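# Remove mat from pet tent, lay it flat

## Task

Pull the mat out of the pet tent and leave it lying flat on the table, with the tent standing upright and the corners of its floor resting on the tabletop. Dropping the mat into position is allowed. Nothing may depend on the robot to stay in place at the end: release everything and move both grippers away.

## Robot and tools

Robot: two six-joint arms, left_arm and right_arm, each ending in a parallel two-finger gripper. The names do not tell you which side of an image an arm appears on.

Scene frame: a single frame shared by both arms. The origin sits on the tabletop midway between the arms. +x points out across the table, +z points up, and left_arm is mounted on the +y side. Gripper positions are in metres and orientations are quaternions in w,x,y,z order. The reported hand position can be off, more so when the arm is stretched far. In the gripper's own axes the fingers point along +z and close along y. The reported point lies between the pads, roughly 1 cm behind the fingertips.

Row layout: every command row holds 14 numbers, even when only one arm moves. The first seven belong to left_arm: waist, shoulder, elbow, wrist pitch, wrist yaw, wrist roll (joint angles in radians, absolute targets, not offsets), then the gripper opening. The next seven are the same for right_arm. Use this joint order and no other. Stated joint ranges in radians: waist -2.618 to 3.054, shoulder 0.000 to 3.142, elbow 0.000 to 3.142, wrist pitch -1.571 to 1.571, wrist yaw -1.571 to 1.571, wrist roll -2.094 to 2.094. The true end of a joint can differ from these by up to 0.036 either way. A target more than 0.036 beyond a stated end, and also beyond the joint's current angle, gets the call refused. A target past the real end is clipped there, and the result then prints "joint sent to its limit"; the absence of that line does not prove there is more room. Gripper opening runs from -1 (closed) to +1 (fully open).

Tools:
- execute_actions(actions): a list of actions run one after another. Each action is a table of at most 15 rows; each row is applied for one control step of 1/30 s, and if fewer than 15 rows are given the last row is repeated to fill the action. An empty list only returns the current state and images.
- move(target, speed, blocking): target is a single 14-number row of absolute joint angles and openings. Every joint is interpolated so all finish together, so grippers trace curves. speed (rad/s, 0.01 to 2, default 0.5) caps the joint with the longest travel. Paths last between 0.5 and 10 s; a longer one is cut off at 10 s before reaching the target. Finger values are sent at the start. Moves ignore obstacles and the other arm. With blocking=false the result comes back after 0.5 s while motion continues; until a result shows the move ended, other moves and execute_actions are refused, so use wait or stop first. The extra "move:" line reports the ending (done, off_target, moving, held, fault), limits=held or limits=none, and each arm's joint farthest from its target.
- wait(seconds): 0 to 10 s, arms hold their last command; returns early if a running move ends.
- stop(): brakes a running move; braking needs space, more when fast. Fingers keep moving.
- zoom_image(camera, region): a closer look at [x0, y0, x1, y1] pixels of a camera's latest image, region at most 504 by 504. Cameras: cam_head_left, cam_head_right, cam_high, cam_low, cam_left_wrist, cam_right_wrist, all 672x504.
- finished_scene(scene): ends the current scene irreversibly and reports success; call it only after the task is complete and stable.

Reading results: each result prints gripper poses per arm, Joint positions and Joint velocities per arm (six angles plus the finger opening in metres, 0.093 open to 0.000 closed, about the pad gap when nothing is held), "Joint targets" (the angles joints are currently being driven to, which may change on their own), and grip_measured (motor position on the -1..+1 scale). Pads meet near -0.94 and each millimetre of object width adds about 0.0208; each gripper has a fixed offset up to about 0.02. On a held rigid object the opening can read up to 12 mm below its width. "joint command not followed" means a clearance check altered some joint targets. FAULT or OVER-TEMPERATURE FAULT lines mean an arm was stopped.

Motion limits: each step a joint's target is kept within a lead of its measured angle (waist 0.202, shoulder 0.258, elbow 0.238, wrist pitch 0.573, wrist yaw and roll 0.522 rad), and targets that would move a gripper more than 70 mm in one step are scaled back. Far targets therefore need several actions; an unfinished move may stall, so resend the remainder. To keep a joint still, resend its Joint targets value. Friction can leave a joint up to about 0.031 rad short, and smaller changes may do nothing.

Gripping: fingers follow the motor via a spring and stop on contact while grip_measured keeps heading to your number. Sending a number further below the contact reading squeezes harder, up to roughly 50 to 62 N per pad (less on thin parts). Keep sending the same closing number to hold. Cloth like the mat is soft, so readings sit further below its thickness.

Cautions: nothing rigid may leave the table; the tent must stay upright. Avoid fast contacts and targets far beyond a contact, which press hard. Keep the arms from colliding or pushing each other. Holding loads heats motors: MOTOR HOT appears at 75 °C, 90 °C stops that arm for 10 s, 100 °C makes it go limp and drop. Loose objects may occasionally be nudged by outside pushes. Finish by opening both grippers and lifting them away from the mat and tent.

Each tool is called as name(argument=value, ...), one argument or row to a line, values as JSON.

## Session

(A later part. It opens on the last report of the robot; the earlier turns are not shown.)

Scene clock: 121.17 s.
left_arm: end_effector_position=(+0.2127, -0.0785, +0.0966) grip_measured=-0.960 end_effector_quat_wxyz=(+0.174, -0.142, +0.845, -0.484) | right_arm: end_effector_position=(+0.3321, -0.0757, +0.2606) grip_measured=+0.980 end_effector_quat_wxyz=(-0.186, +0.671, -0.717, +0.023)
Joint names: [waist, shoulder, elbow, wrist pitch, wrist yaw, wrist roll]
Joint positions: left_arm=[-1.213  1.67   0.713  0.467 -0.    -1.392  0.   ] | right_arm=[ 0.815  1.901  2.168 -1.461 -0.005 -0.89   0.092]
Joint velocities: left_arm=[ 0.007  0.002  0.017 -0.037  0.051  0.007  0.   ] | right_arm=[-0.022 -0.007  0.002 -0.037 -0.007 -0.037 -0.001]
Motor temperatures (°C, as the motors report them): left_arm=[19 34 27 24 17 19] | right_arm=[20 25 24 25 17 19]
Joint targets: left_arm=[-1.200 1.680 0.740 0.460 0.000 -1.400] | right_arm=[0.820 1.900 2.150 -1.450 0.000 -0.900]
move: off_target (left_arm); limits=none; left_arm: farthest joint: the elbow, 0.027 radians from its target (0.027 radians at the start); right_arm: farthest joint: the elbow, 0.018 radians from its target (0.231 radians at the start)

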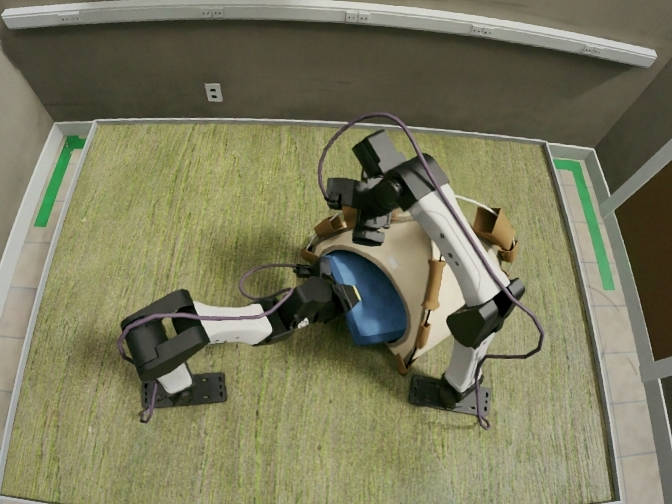

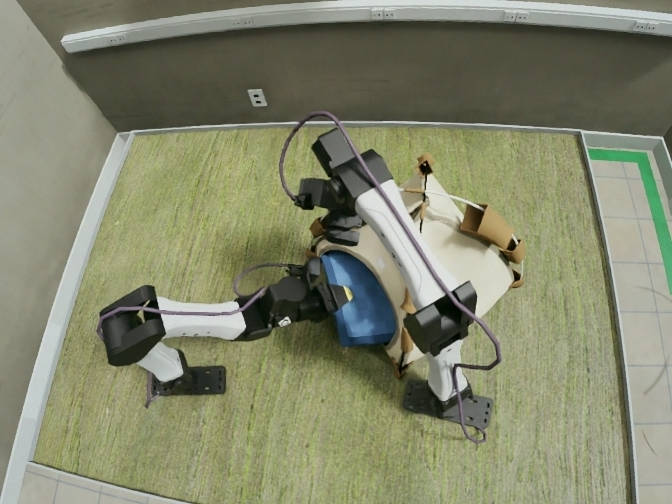

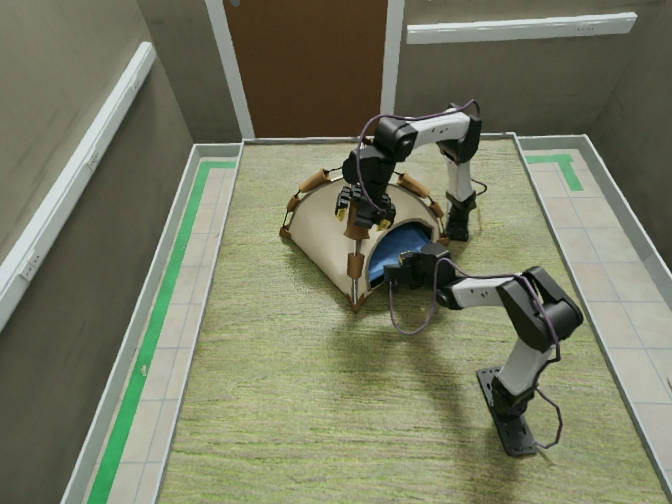

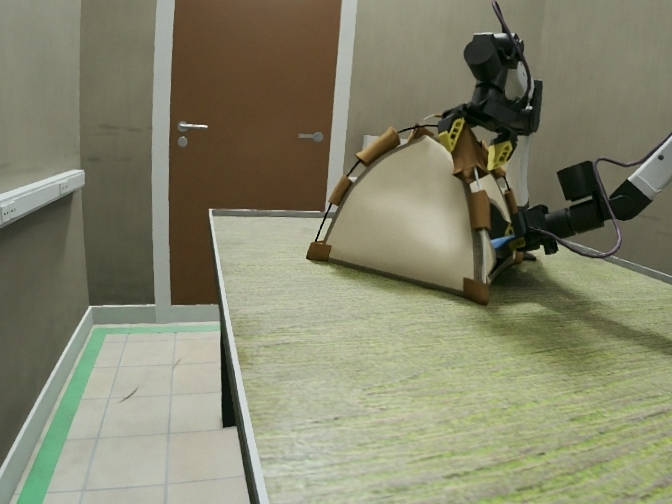

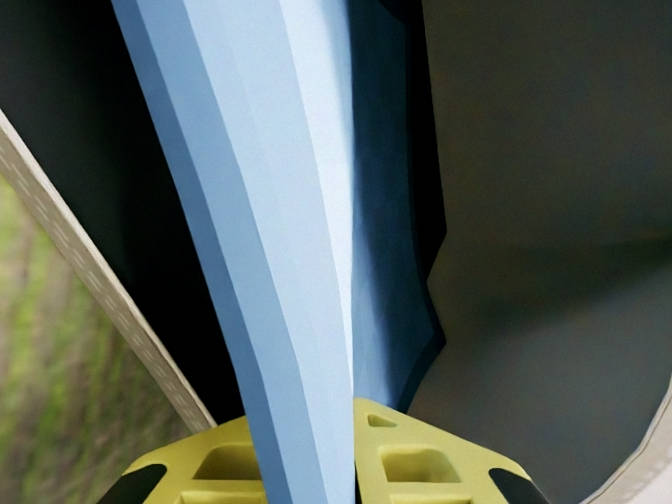

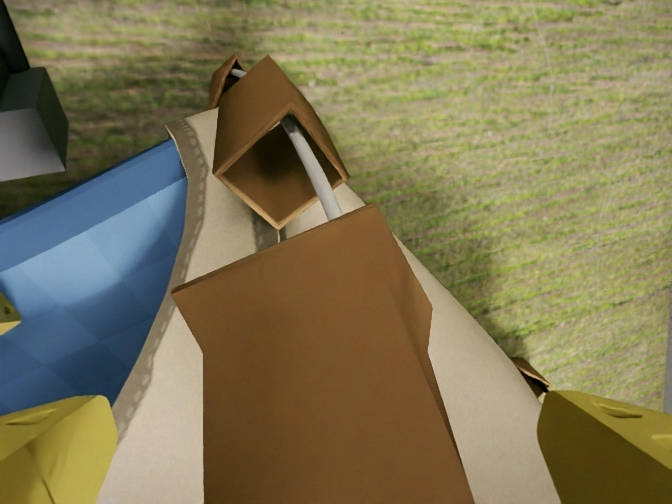

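Lower 2–3 cm, close, then pull.

move(
  target=[-1.2,1.68,0.74,0.46,0,-1.4,-1,0.82,1.90,2.04,-1.38,0,-0.9,1],
  speed=0.25,
)

move(
  target=[-1.2,1.68,0.74,0.46,0,-1.4,-1,0.82,1.90,2.04,-1.38,0,-0.9,-1],
)

move(
  target=[-1.3,1.36,0.42,0.46,0,-1.3,-1,0.82,1.90,2.04,-1.38,0,-0.9,-1],
  speed=0.2,
)

Scene clock: 122.63 s.
left_arm: end_effector_position=(+0.2130, -0.0783, +0.0966) grip_measured=-0.960 end_effector_quat_wxyz=(+0.175, -0.143, +0.845, -0.484) | right_arm: end_effector_position=(+0.3415, -0.0720, +0.2398) grip_measured=+0.980 end_effector_quat_wxyz=(-0.184, +0.672, -0.717, +0.030)
Joint names: [waist, shoulder, elbow, wrist pitch, wrist yaw, wrist roll]
Joint positions: left_arm=[-1.213  1.67   0.713  0.467 -0.002 -1.393  0.   ] | right_arm=[ 0.815  1.901  2.077 -1.371  0.009 -0.895  0.092]
Joint velocities: left_arm=[ 0.012  0.002 -0.002  0.022 -0.007 -0.022  0.   ] | right_arm=[-0.007 -0.022 -0.007 -0.051  0.037  0.095  0.   ]
Motor temperatures (°C, as the motors report them): left_arm=[19 33 27 24 17 19] | right_arm=[20 25 24 25 17 19]
Joint targets: left_arm=[-1.200 1.680 0.740 0.460 -0.000 -1.400] | right_arm=[0.820 1.900 2.040 -1.380 0.000 -0.900]
move: off_target (left_arm, right_arm); limits=none; left_arm: farthest joint: the elbow, 0.027 radians from its target (0.027 radians at the start); right_arm: farthest joint: the elbow, 0.037 radians from its target (0.128 radians at the start)

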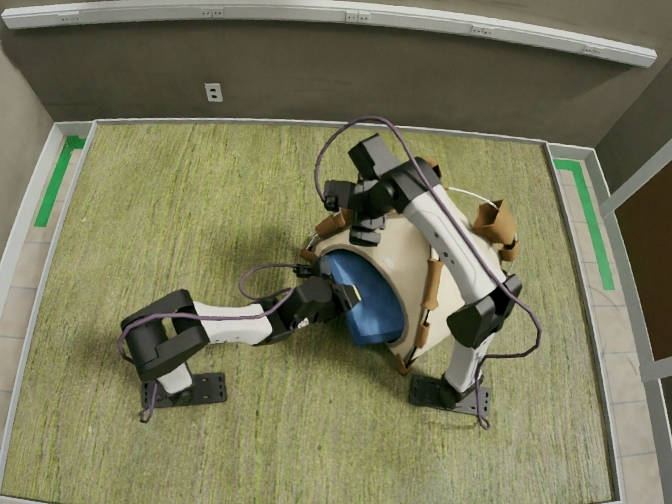

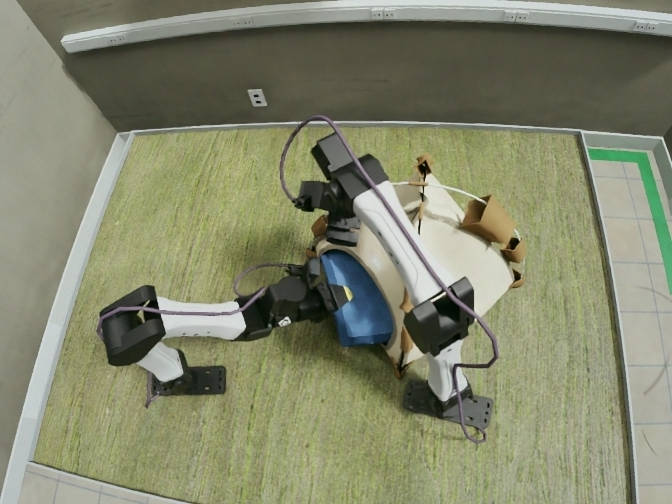

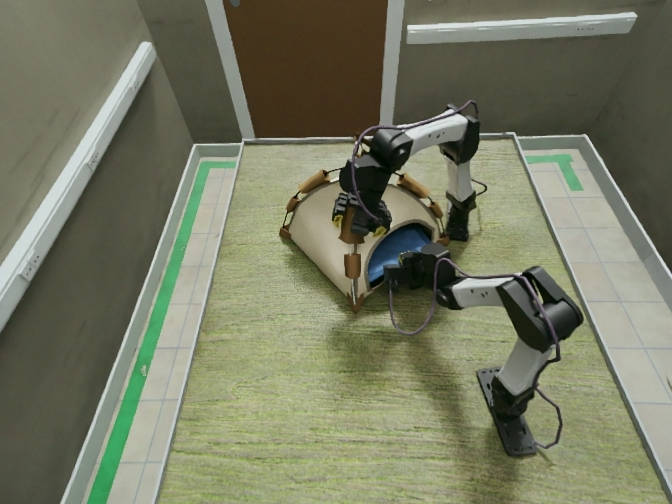

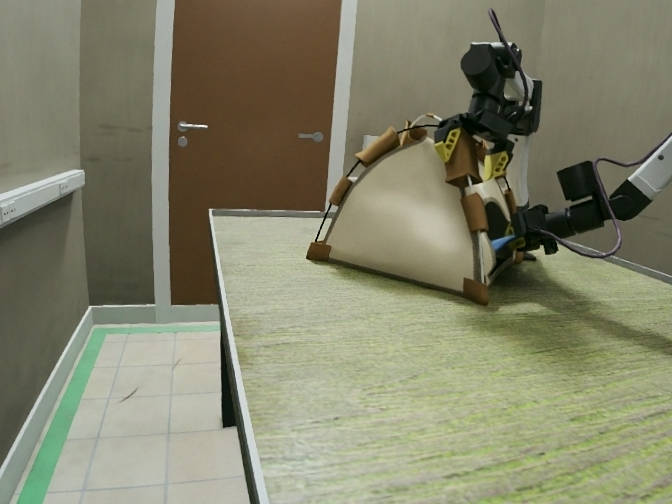

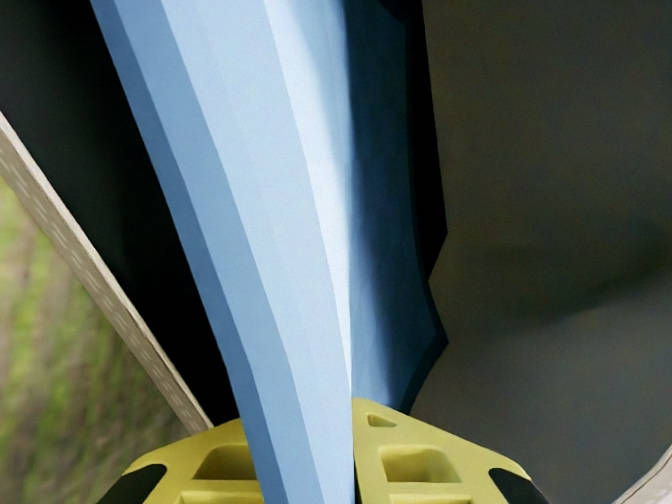

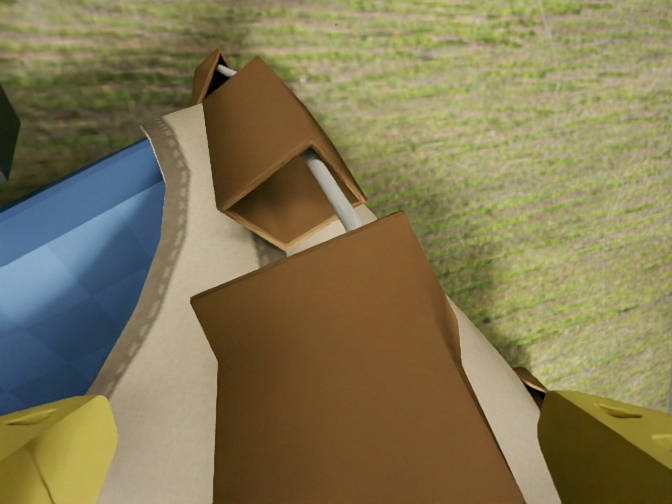

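Scene clock: 123.87 s.
left_arm: end_effector_position=(+0.2158, -0.0767, +0.0966) grip_measured=-0.960 end_effector_quat_wxyz=(+0.179, -0.147, +0.845, -0.483) | right_arm: end_effector_position=(+0.3321, -0.0701, +0.2460) grip_measured=-0.888 end_effector_quat_wxyz=(-0.186, +0.684, -0.705, +0.021)
Joint names: [waist, shoulder, elbow, wrist pitch, wrist yaw, wrist roll]
Joint positions: left_arm=[-1.209  1.67   0.713  0.467 -0.009 -1.393  0.   ] | right_arm=[ 0.823  1.881  2.077 -1.389 -0.014 -0.919  0.003]
Joint velocities: left_arm=[-0.007  0.002  0.007 -0.007  0.007 -0.022  0.   ] | right_arm=[-0.012 -0.002 -0.012 -0.051  0.037 -0.022 -0.001]
Motor temperatures (°C, as the motors report them): left_arm=[19 33 27 24 17 19] | right_arm=[20 25 24 25 17 19]
Joint targets: left_arm=[-1.200 1.680 0.740 0.460 0.000 -1.400] | right_arm=[0.820 1.900 2.040 -1.380 -0.000 -0.900]
move: off_target (left_arm, right_arm); limits=none; left_arm: farthest joint: the elbow, 0.027 radians from its target (0.027 radians at the start); right_arm: farthest joint: the elbow, 0.037 radians from its target (0.037 radians at the start)

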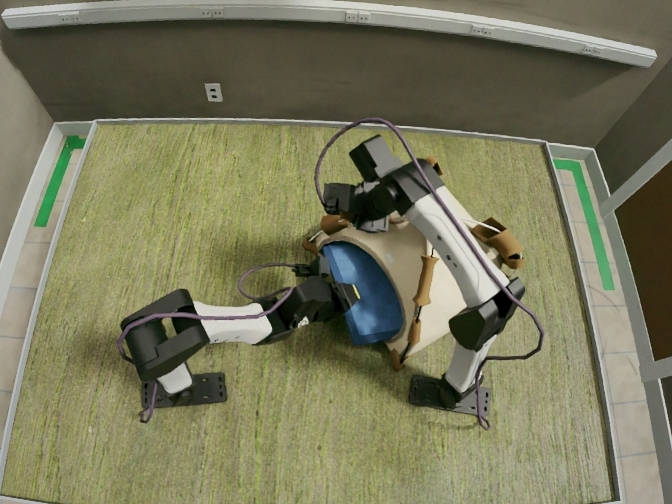

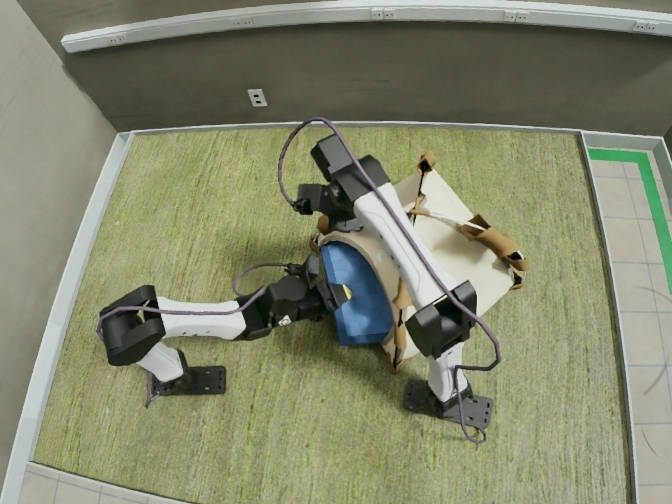

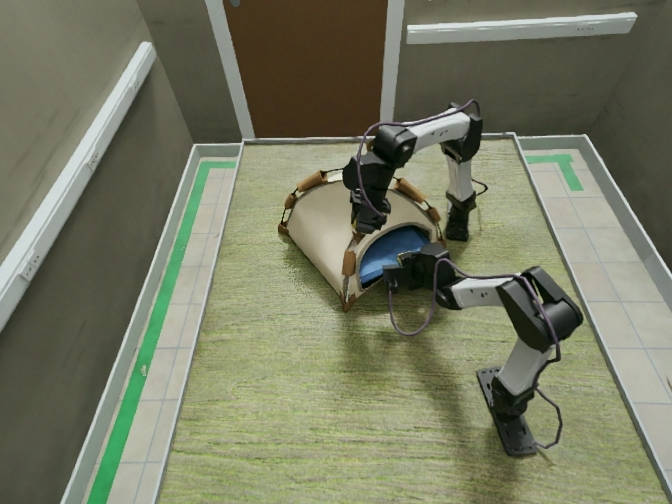

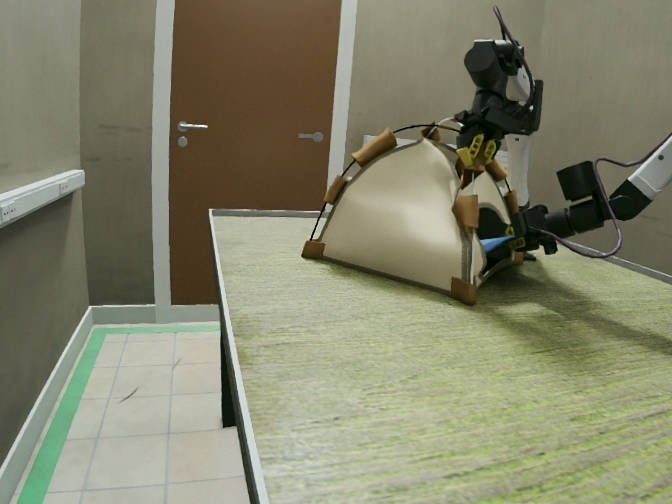

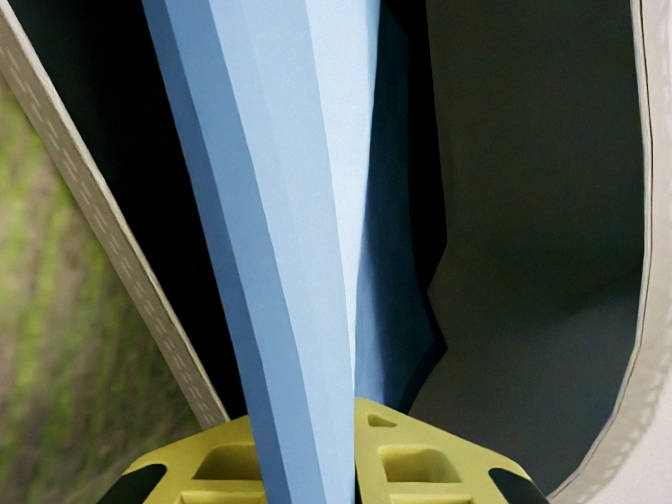

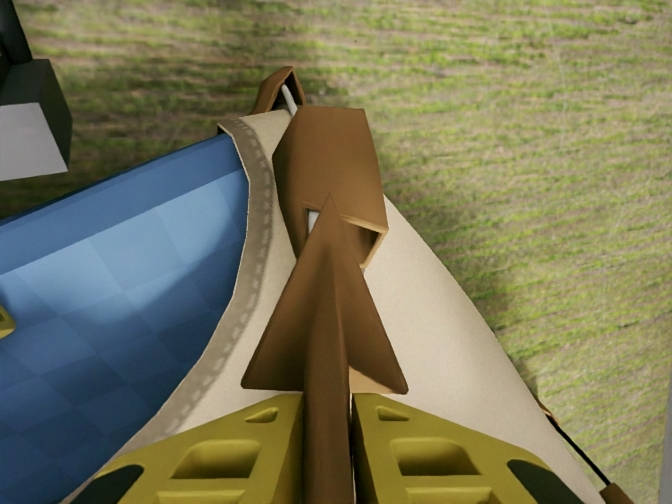

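Scene clock: 125.83 s.
left_arm: end_effector_position=(+0.1652, -0.0236, +0.1020) grip_measured=-0.960 end_effector_quat_wxyz=(+0.204, -0.096, +0.846, -0.483) | right_arm: end_effector_position=(+0.3315, -0.0684, +0.2476) grip_measured=-0.888 end_effector_quat_wxyz=(-0.190, +0.687, -0.701, +0.019)
Joint names: [waist, shoulder, elbow, wrist pitch, wrist yaw, wrist roll]
Joint positions: left_arm=[-1.276  1.378  0.443  0.467 -0.057 -1.313  0.   ] | right_arm=[ 0.825  1.878  2.077 -1.385 -0.019 -0.925  0.003]
Joint velocities: left_arm=[-0.022 -0.027 -0.007  0.066 -0.022 -0.022  0.   ] | right_arm=[-0.007  0.007 -0.007  0.007 -0.007  0.022 -0.001]
Motor temperatures (°C, as the motors report them): left_arm=[19 33 27 24 17 19] | right_arm=[20 25 24 24 17 19]
Joint targets: left_arm=[-1.300 1.360 0.420 0.460 0.000 -1.300] | right_arm=[0.820 1.900 2.040 -1.380 -0.000 -0.900]
move: off_target (left_arm, right_arm); limits=none; left_arm: farthest joint: the wrist yaw, 0.057 radians from its target (0.009 radians at the start); right_arm: farthest joint: the elbow, 0.037 radians from its target (0.037 radians at the start)

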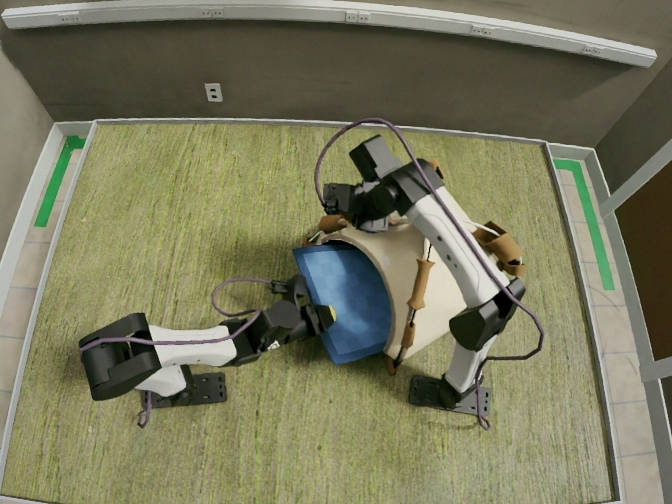

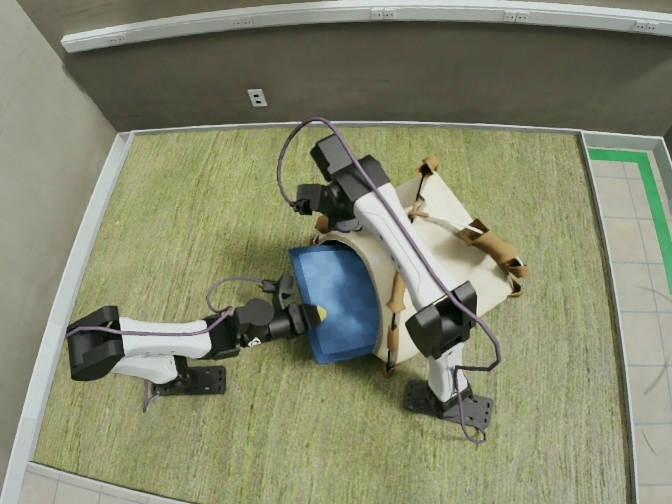

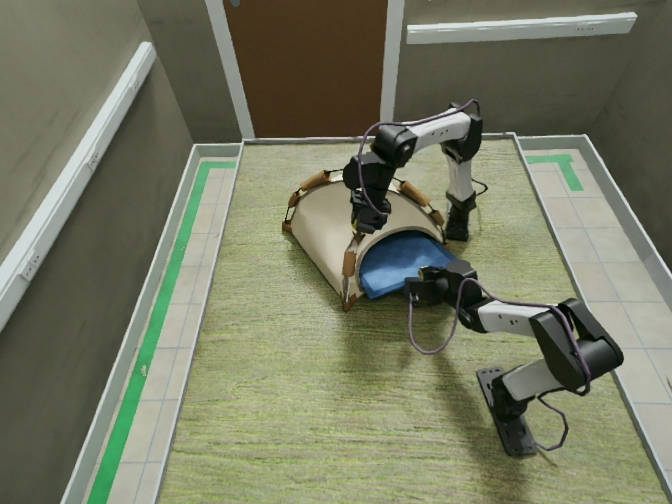

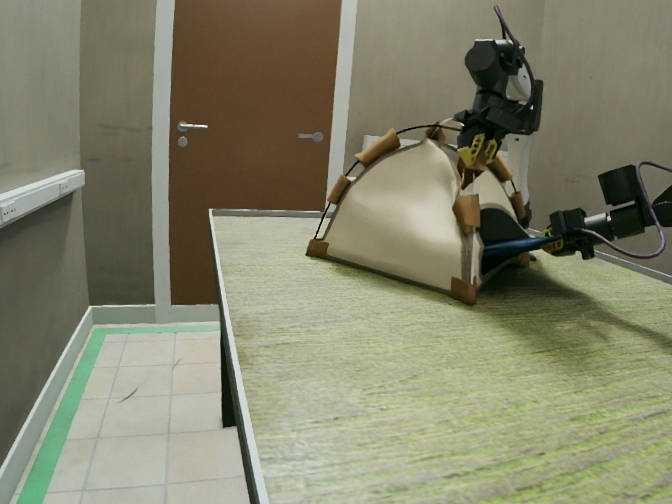

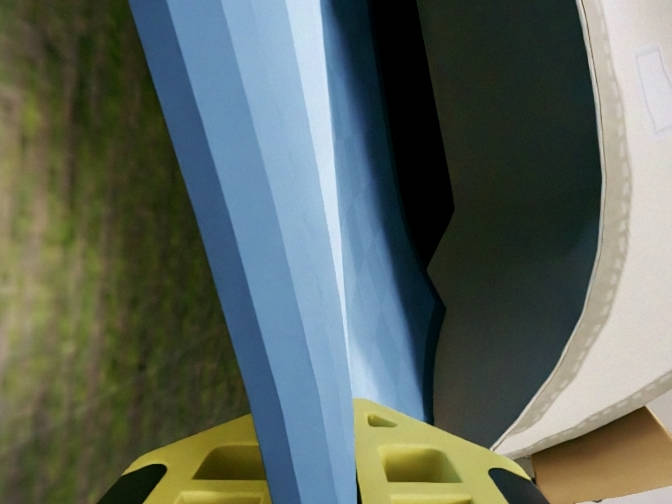

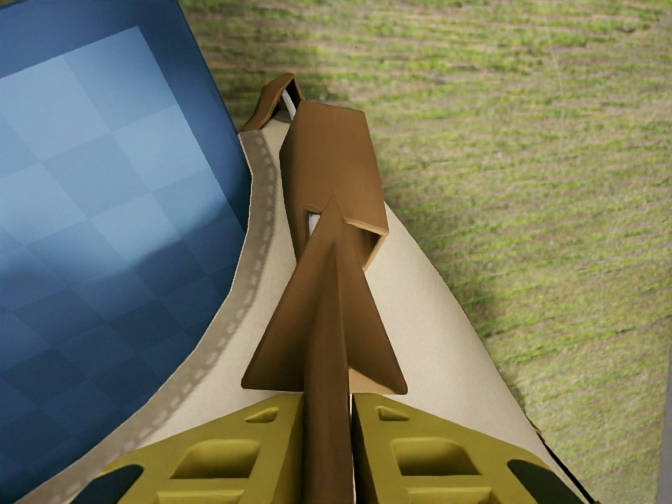

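move(
  target=[-1.1,0.88,0.29,0,0.1,-1.57,-1,0.82,1.90,2.04,-1.38,0,-0.9,-1],
  speed=0.3,
)

move(
  target=[-0.6,0.88,0.29,0,0.5,-1.57,-1,0.82,1.90,2.04,-1.38,0,-0.9,-1],
  speed=0.3,
)

Scene clock: 129.03 s.
left_arm: end_effector_position=(+0.1509, +0.0623, +0.1064) grip_measured=-0.960 end_effector_quat_wxyz=(+0.111, -0.239, +0.841, -0.472) | right_arm: end_effector_position=(+0.3317, -0.0682, +0.2477) grip_measured=-0.888 end_effector_quat_wxyz=(-0.191, +0.687, -0.701, +0.019)
Joint names: [waist, shoulder, elbow, wrist pitch, wrist yaw, wrist roll]
Joint positions: left_arm=[-1.111  0.895  0.313  0.022  0.09  -1.561  0.   ] | right_arm=[ 0.825  1.878  2.077 -1.384 -0.02  -0.926  0.003]
Joint velocities: left_arm=[ 0.002 -0.022 -0.002  0.037  0.051  0.037  0.   ] | right_arm=[-0.012 -0.007 -0.002  0.037  0.066  0.051  0.   ]
Motor temperatures (°C, as the motors report them): left_arm=[19 32 27 24 17 19] | right_arm=[20 26 24 24 17 19]
Joint targets: left_arm=[-1.100 0.880 0.290 -0.000 0.100 -1.570] | right_arm=[0.820 1.900 2.040 -1.380 0.000 -0.900]
move: off_target (left_arm, right_arm); limits=none; left_arm: farthest joint: the elbow, 0.023 radians from its target (0.153 radians at the start); right_arm: farthest joint: the elbow, 0.037 radians from its target (0.037 radians at the start)

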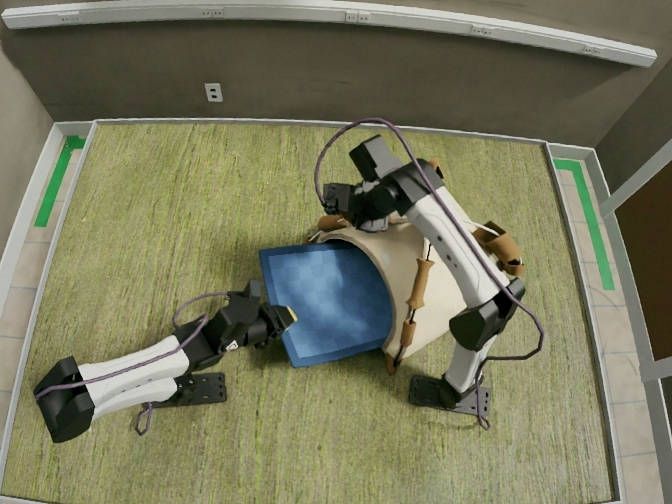

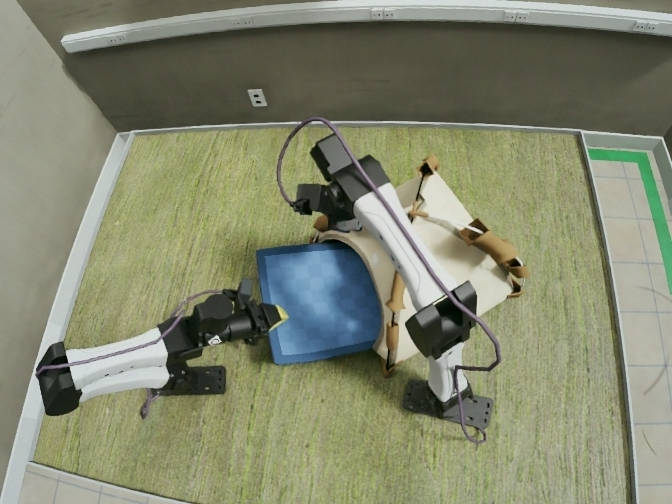

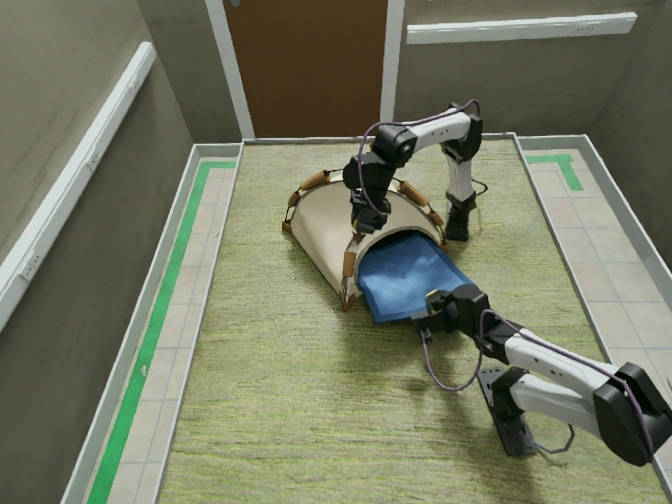

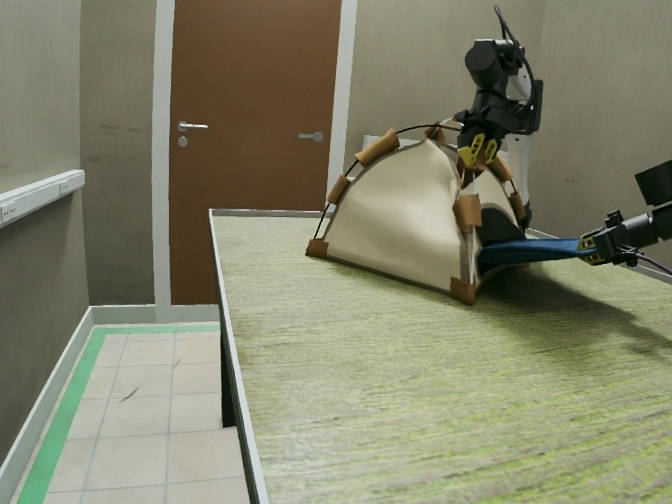

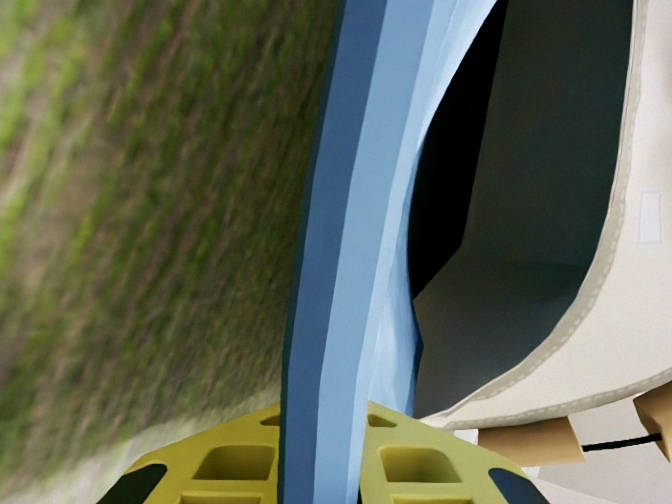

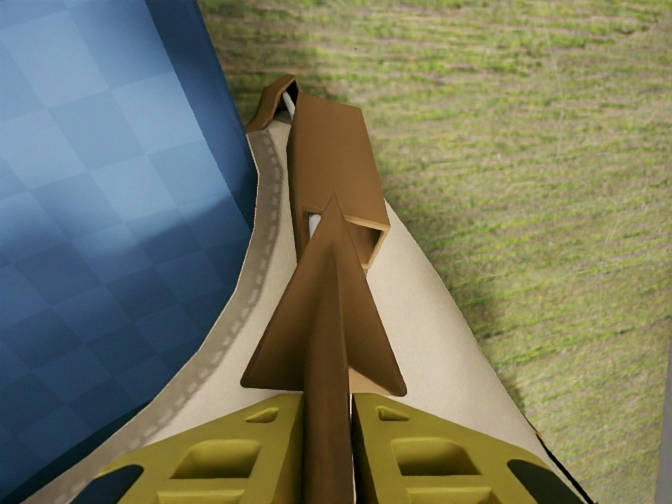

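Scene clock: 131.20 s.
left_arm: end_effector_position=(+0.1960, +0.1114, +0.1153) grip_measured=-0.960 end_effector_quat_wxyz=(+0.035, -0.329, +0.791, -0.515) | right_arm: end_effector_position=(+0.3393, -0.0687, +0.2501) grip_measured=-0.890 end_effector_quat_wxyz=(-0.201, +0.682, -0.702, +0.035)
Joint names: [waist, shoulder, elbow, wrist pitch, wrist yaw, wrist roll]
Joint positions: left_arm=[-0.621  0.895  0.313 -0.002  0.559 -1.561  0.   ] | right_arm=[ 0.825  1.878  2.077 -1.358  0.009 -0.921  0.002]
Joint velocities: left_arm=[-0.007 -0.002 -0.007  0.022 -0.037 -0.066  0.   ] | right_arm=[-0.002  0.012 -0.022  0.081  0.007 -0.037 -0.   ]
Motor temperatures (°C, as the motors report them): left_arm=[19 31 27 24 17 19] | right_arm=[20 26 24 24 17 19]
Joint targets: left_arm=[-0.600 0.880 0.290 0.000 0.500 -1.570] | right_arm=[0.820 1.900 2.040 -1.380 -0.000 -0.900]
move: off_target (left_arm, right_arm); limits=none; left_arm: farthest joint: the wrist yaw, 0.059 radians from its target (0.410 radians at the start); right_arm: farthest joint: the elbow, 0.037 radians from its target (0.037 radians at the start)

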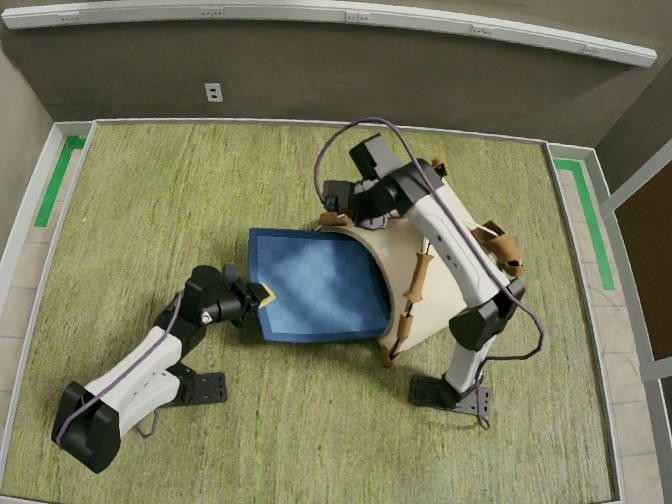

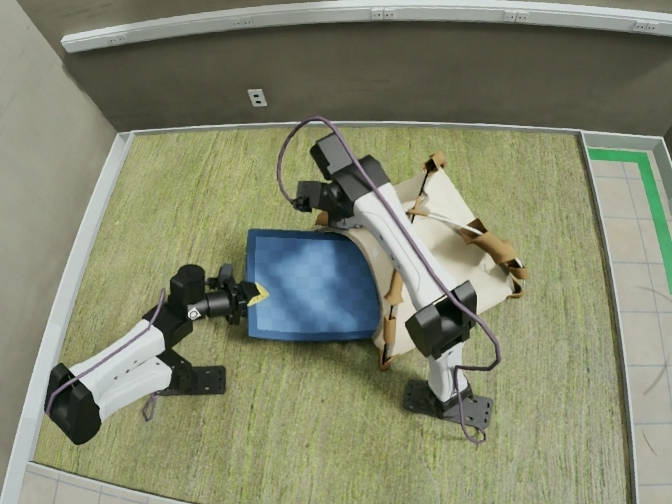

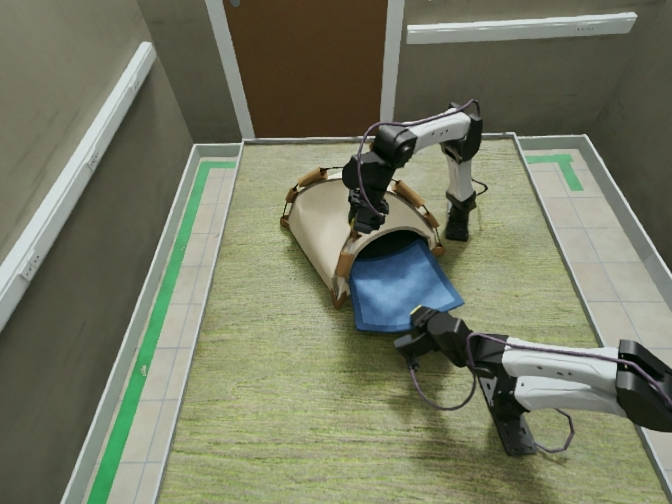

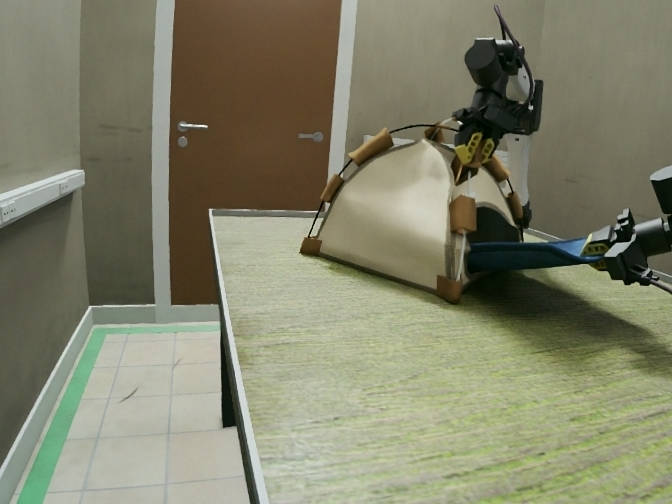

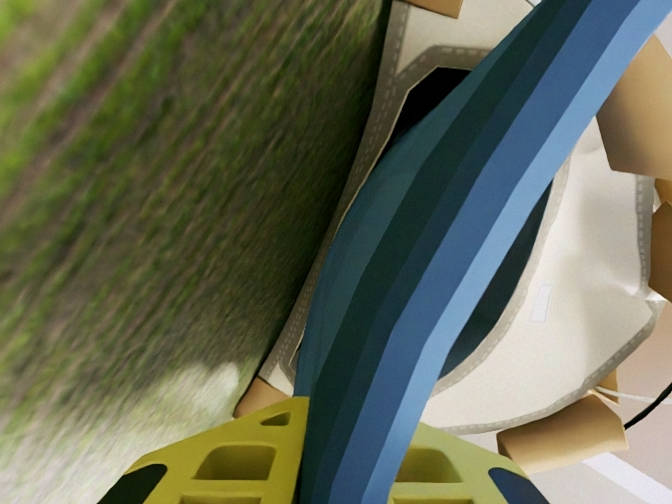

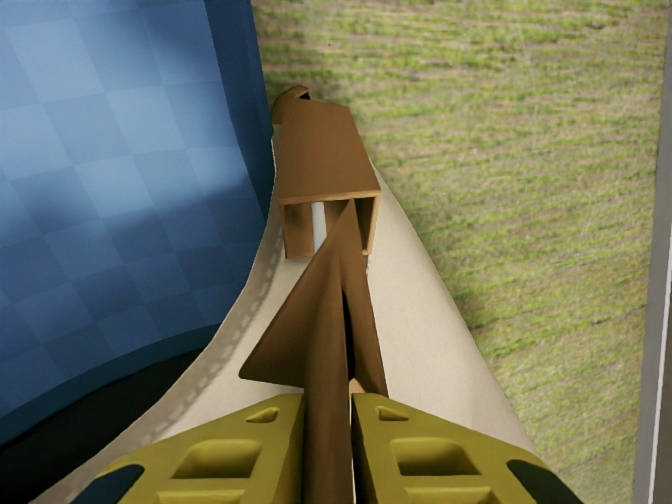

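execute_actions(
  actions=[],
)

Scene clock: 132.73 s.
left_arm: end_effector_position=(+0.1960, +0.1114, +0.1153) grip_measured=-0.960 end_effector_quat_wxyz=(+0.035, -0.329, +0.791, -0.515) | right_arm: end_effector_position=(+0.3393, -0.0687, +0.2501) grip_measured=-0.890 end_effector_quat_wxyz=(-0.201, +0.682, -0.703, +0.035)
Joint names: [waist, shoulder, elbow, wrist pitch, wrist yaw, wrist roll]
Joint positions: left_arm=[-0.621  0.895  0.313 -0.002  0.559 -1.561  0.   ] | right_arm=[ 0.825  1.878  2.077 -1.358  0.009 -0.92   0.002]
Joint velocities: left_arm=[ 0.007 -0.007  0.017  0.007 -0.037 -0.066  0.   ] | right_arm=[-0.012  0.007 -0.012 -0.051 -0.095  0.022 -0.001]
Motor temperatures (°C, as the motors report them): left_arm=[19 31 26 24 17 19] | right_arm=[20 26 24 24 17 19]
Joint targets: left_arm=[-0.600 0.880 0.290 0.000 0.500 -1.570] | right_arm=[0.820 1.900 2.040 -1.380 -0.000 -0.900]

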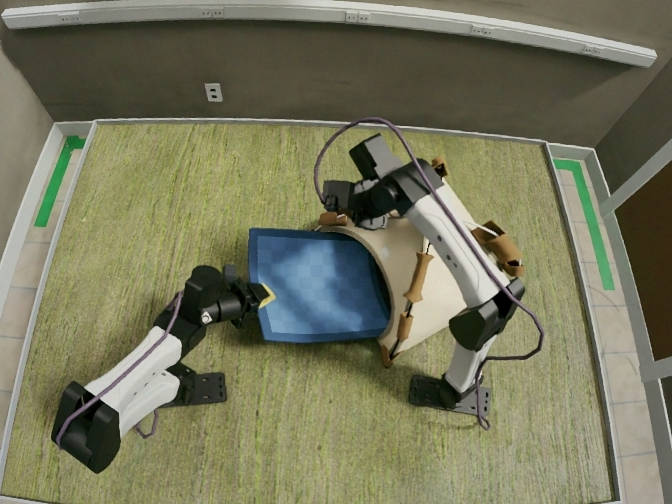

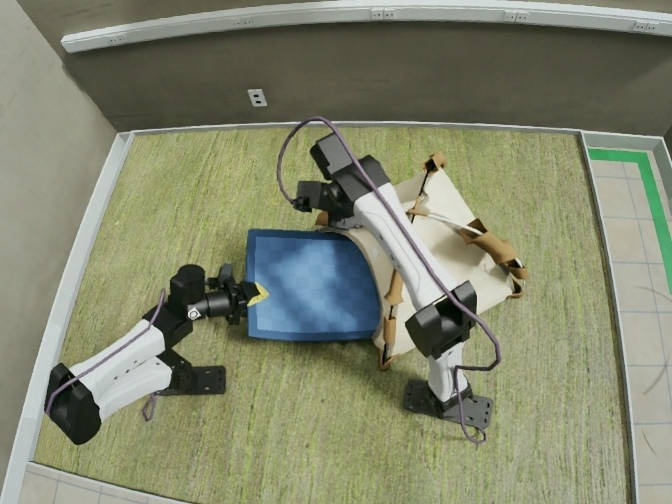

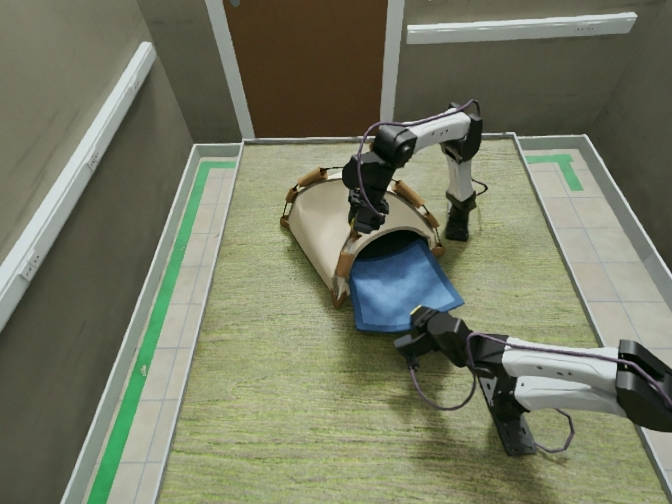

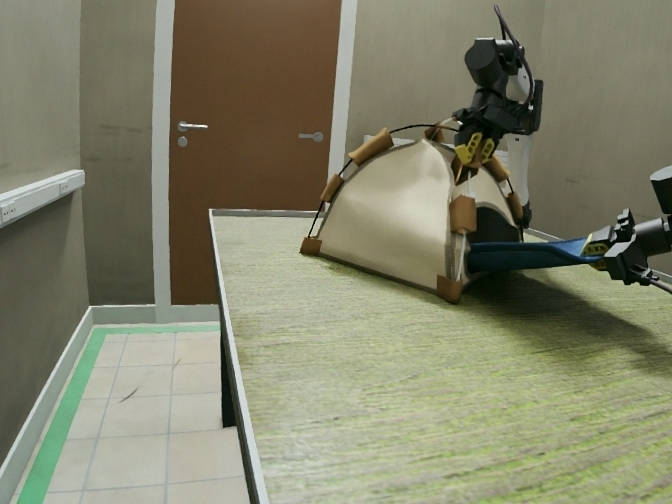

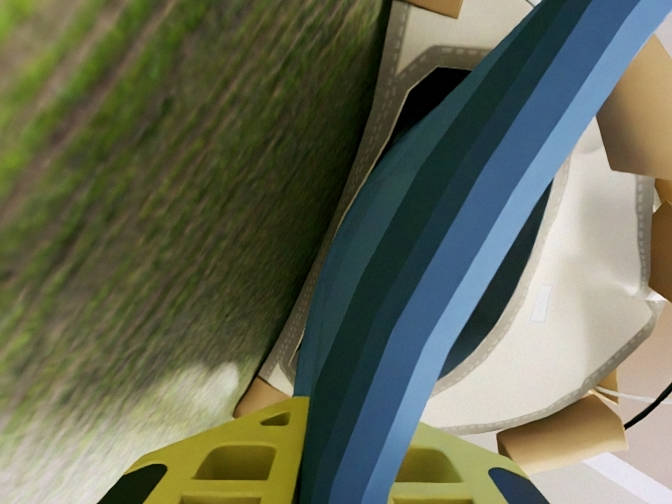

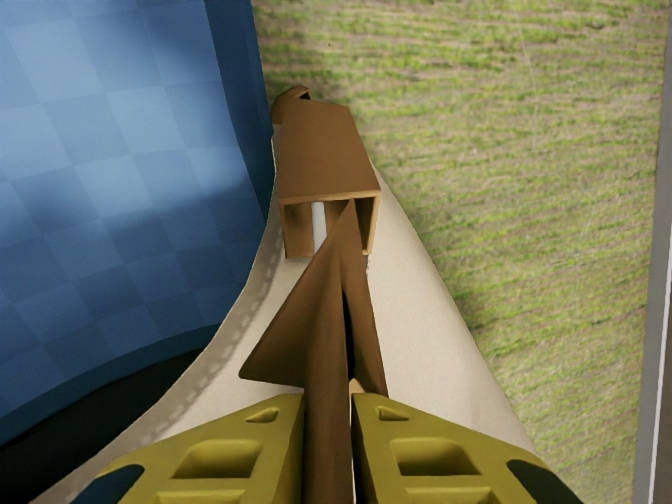

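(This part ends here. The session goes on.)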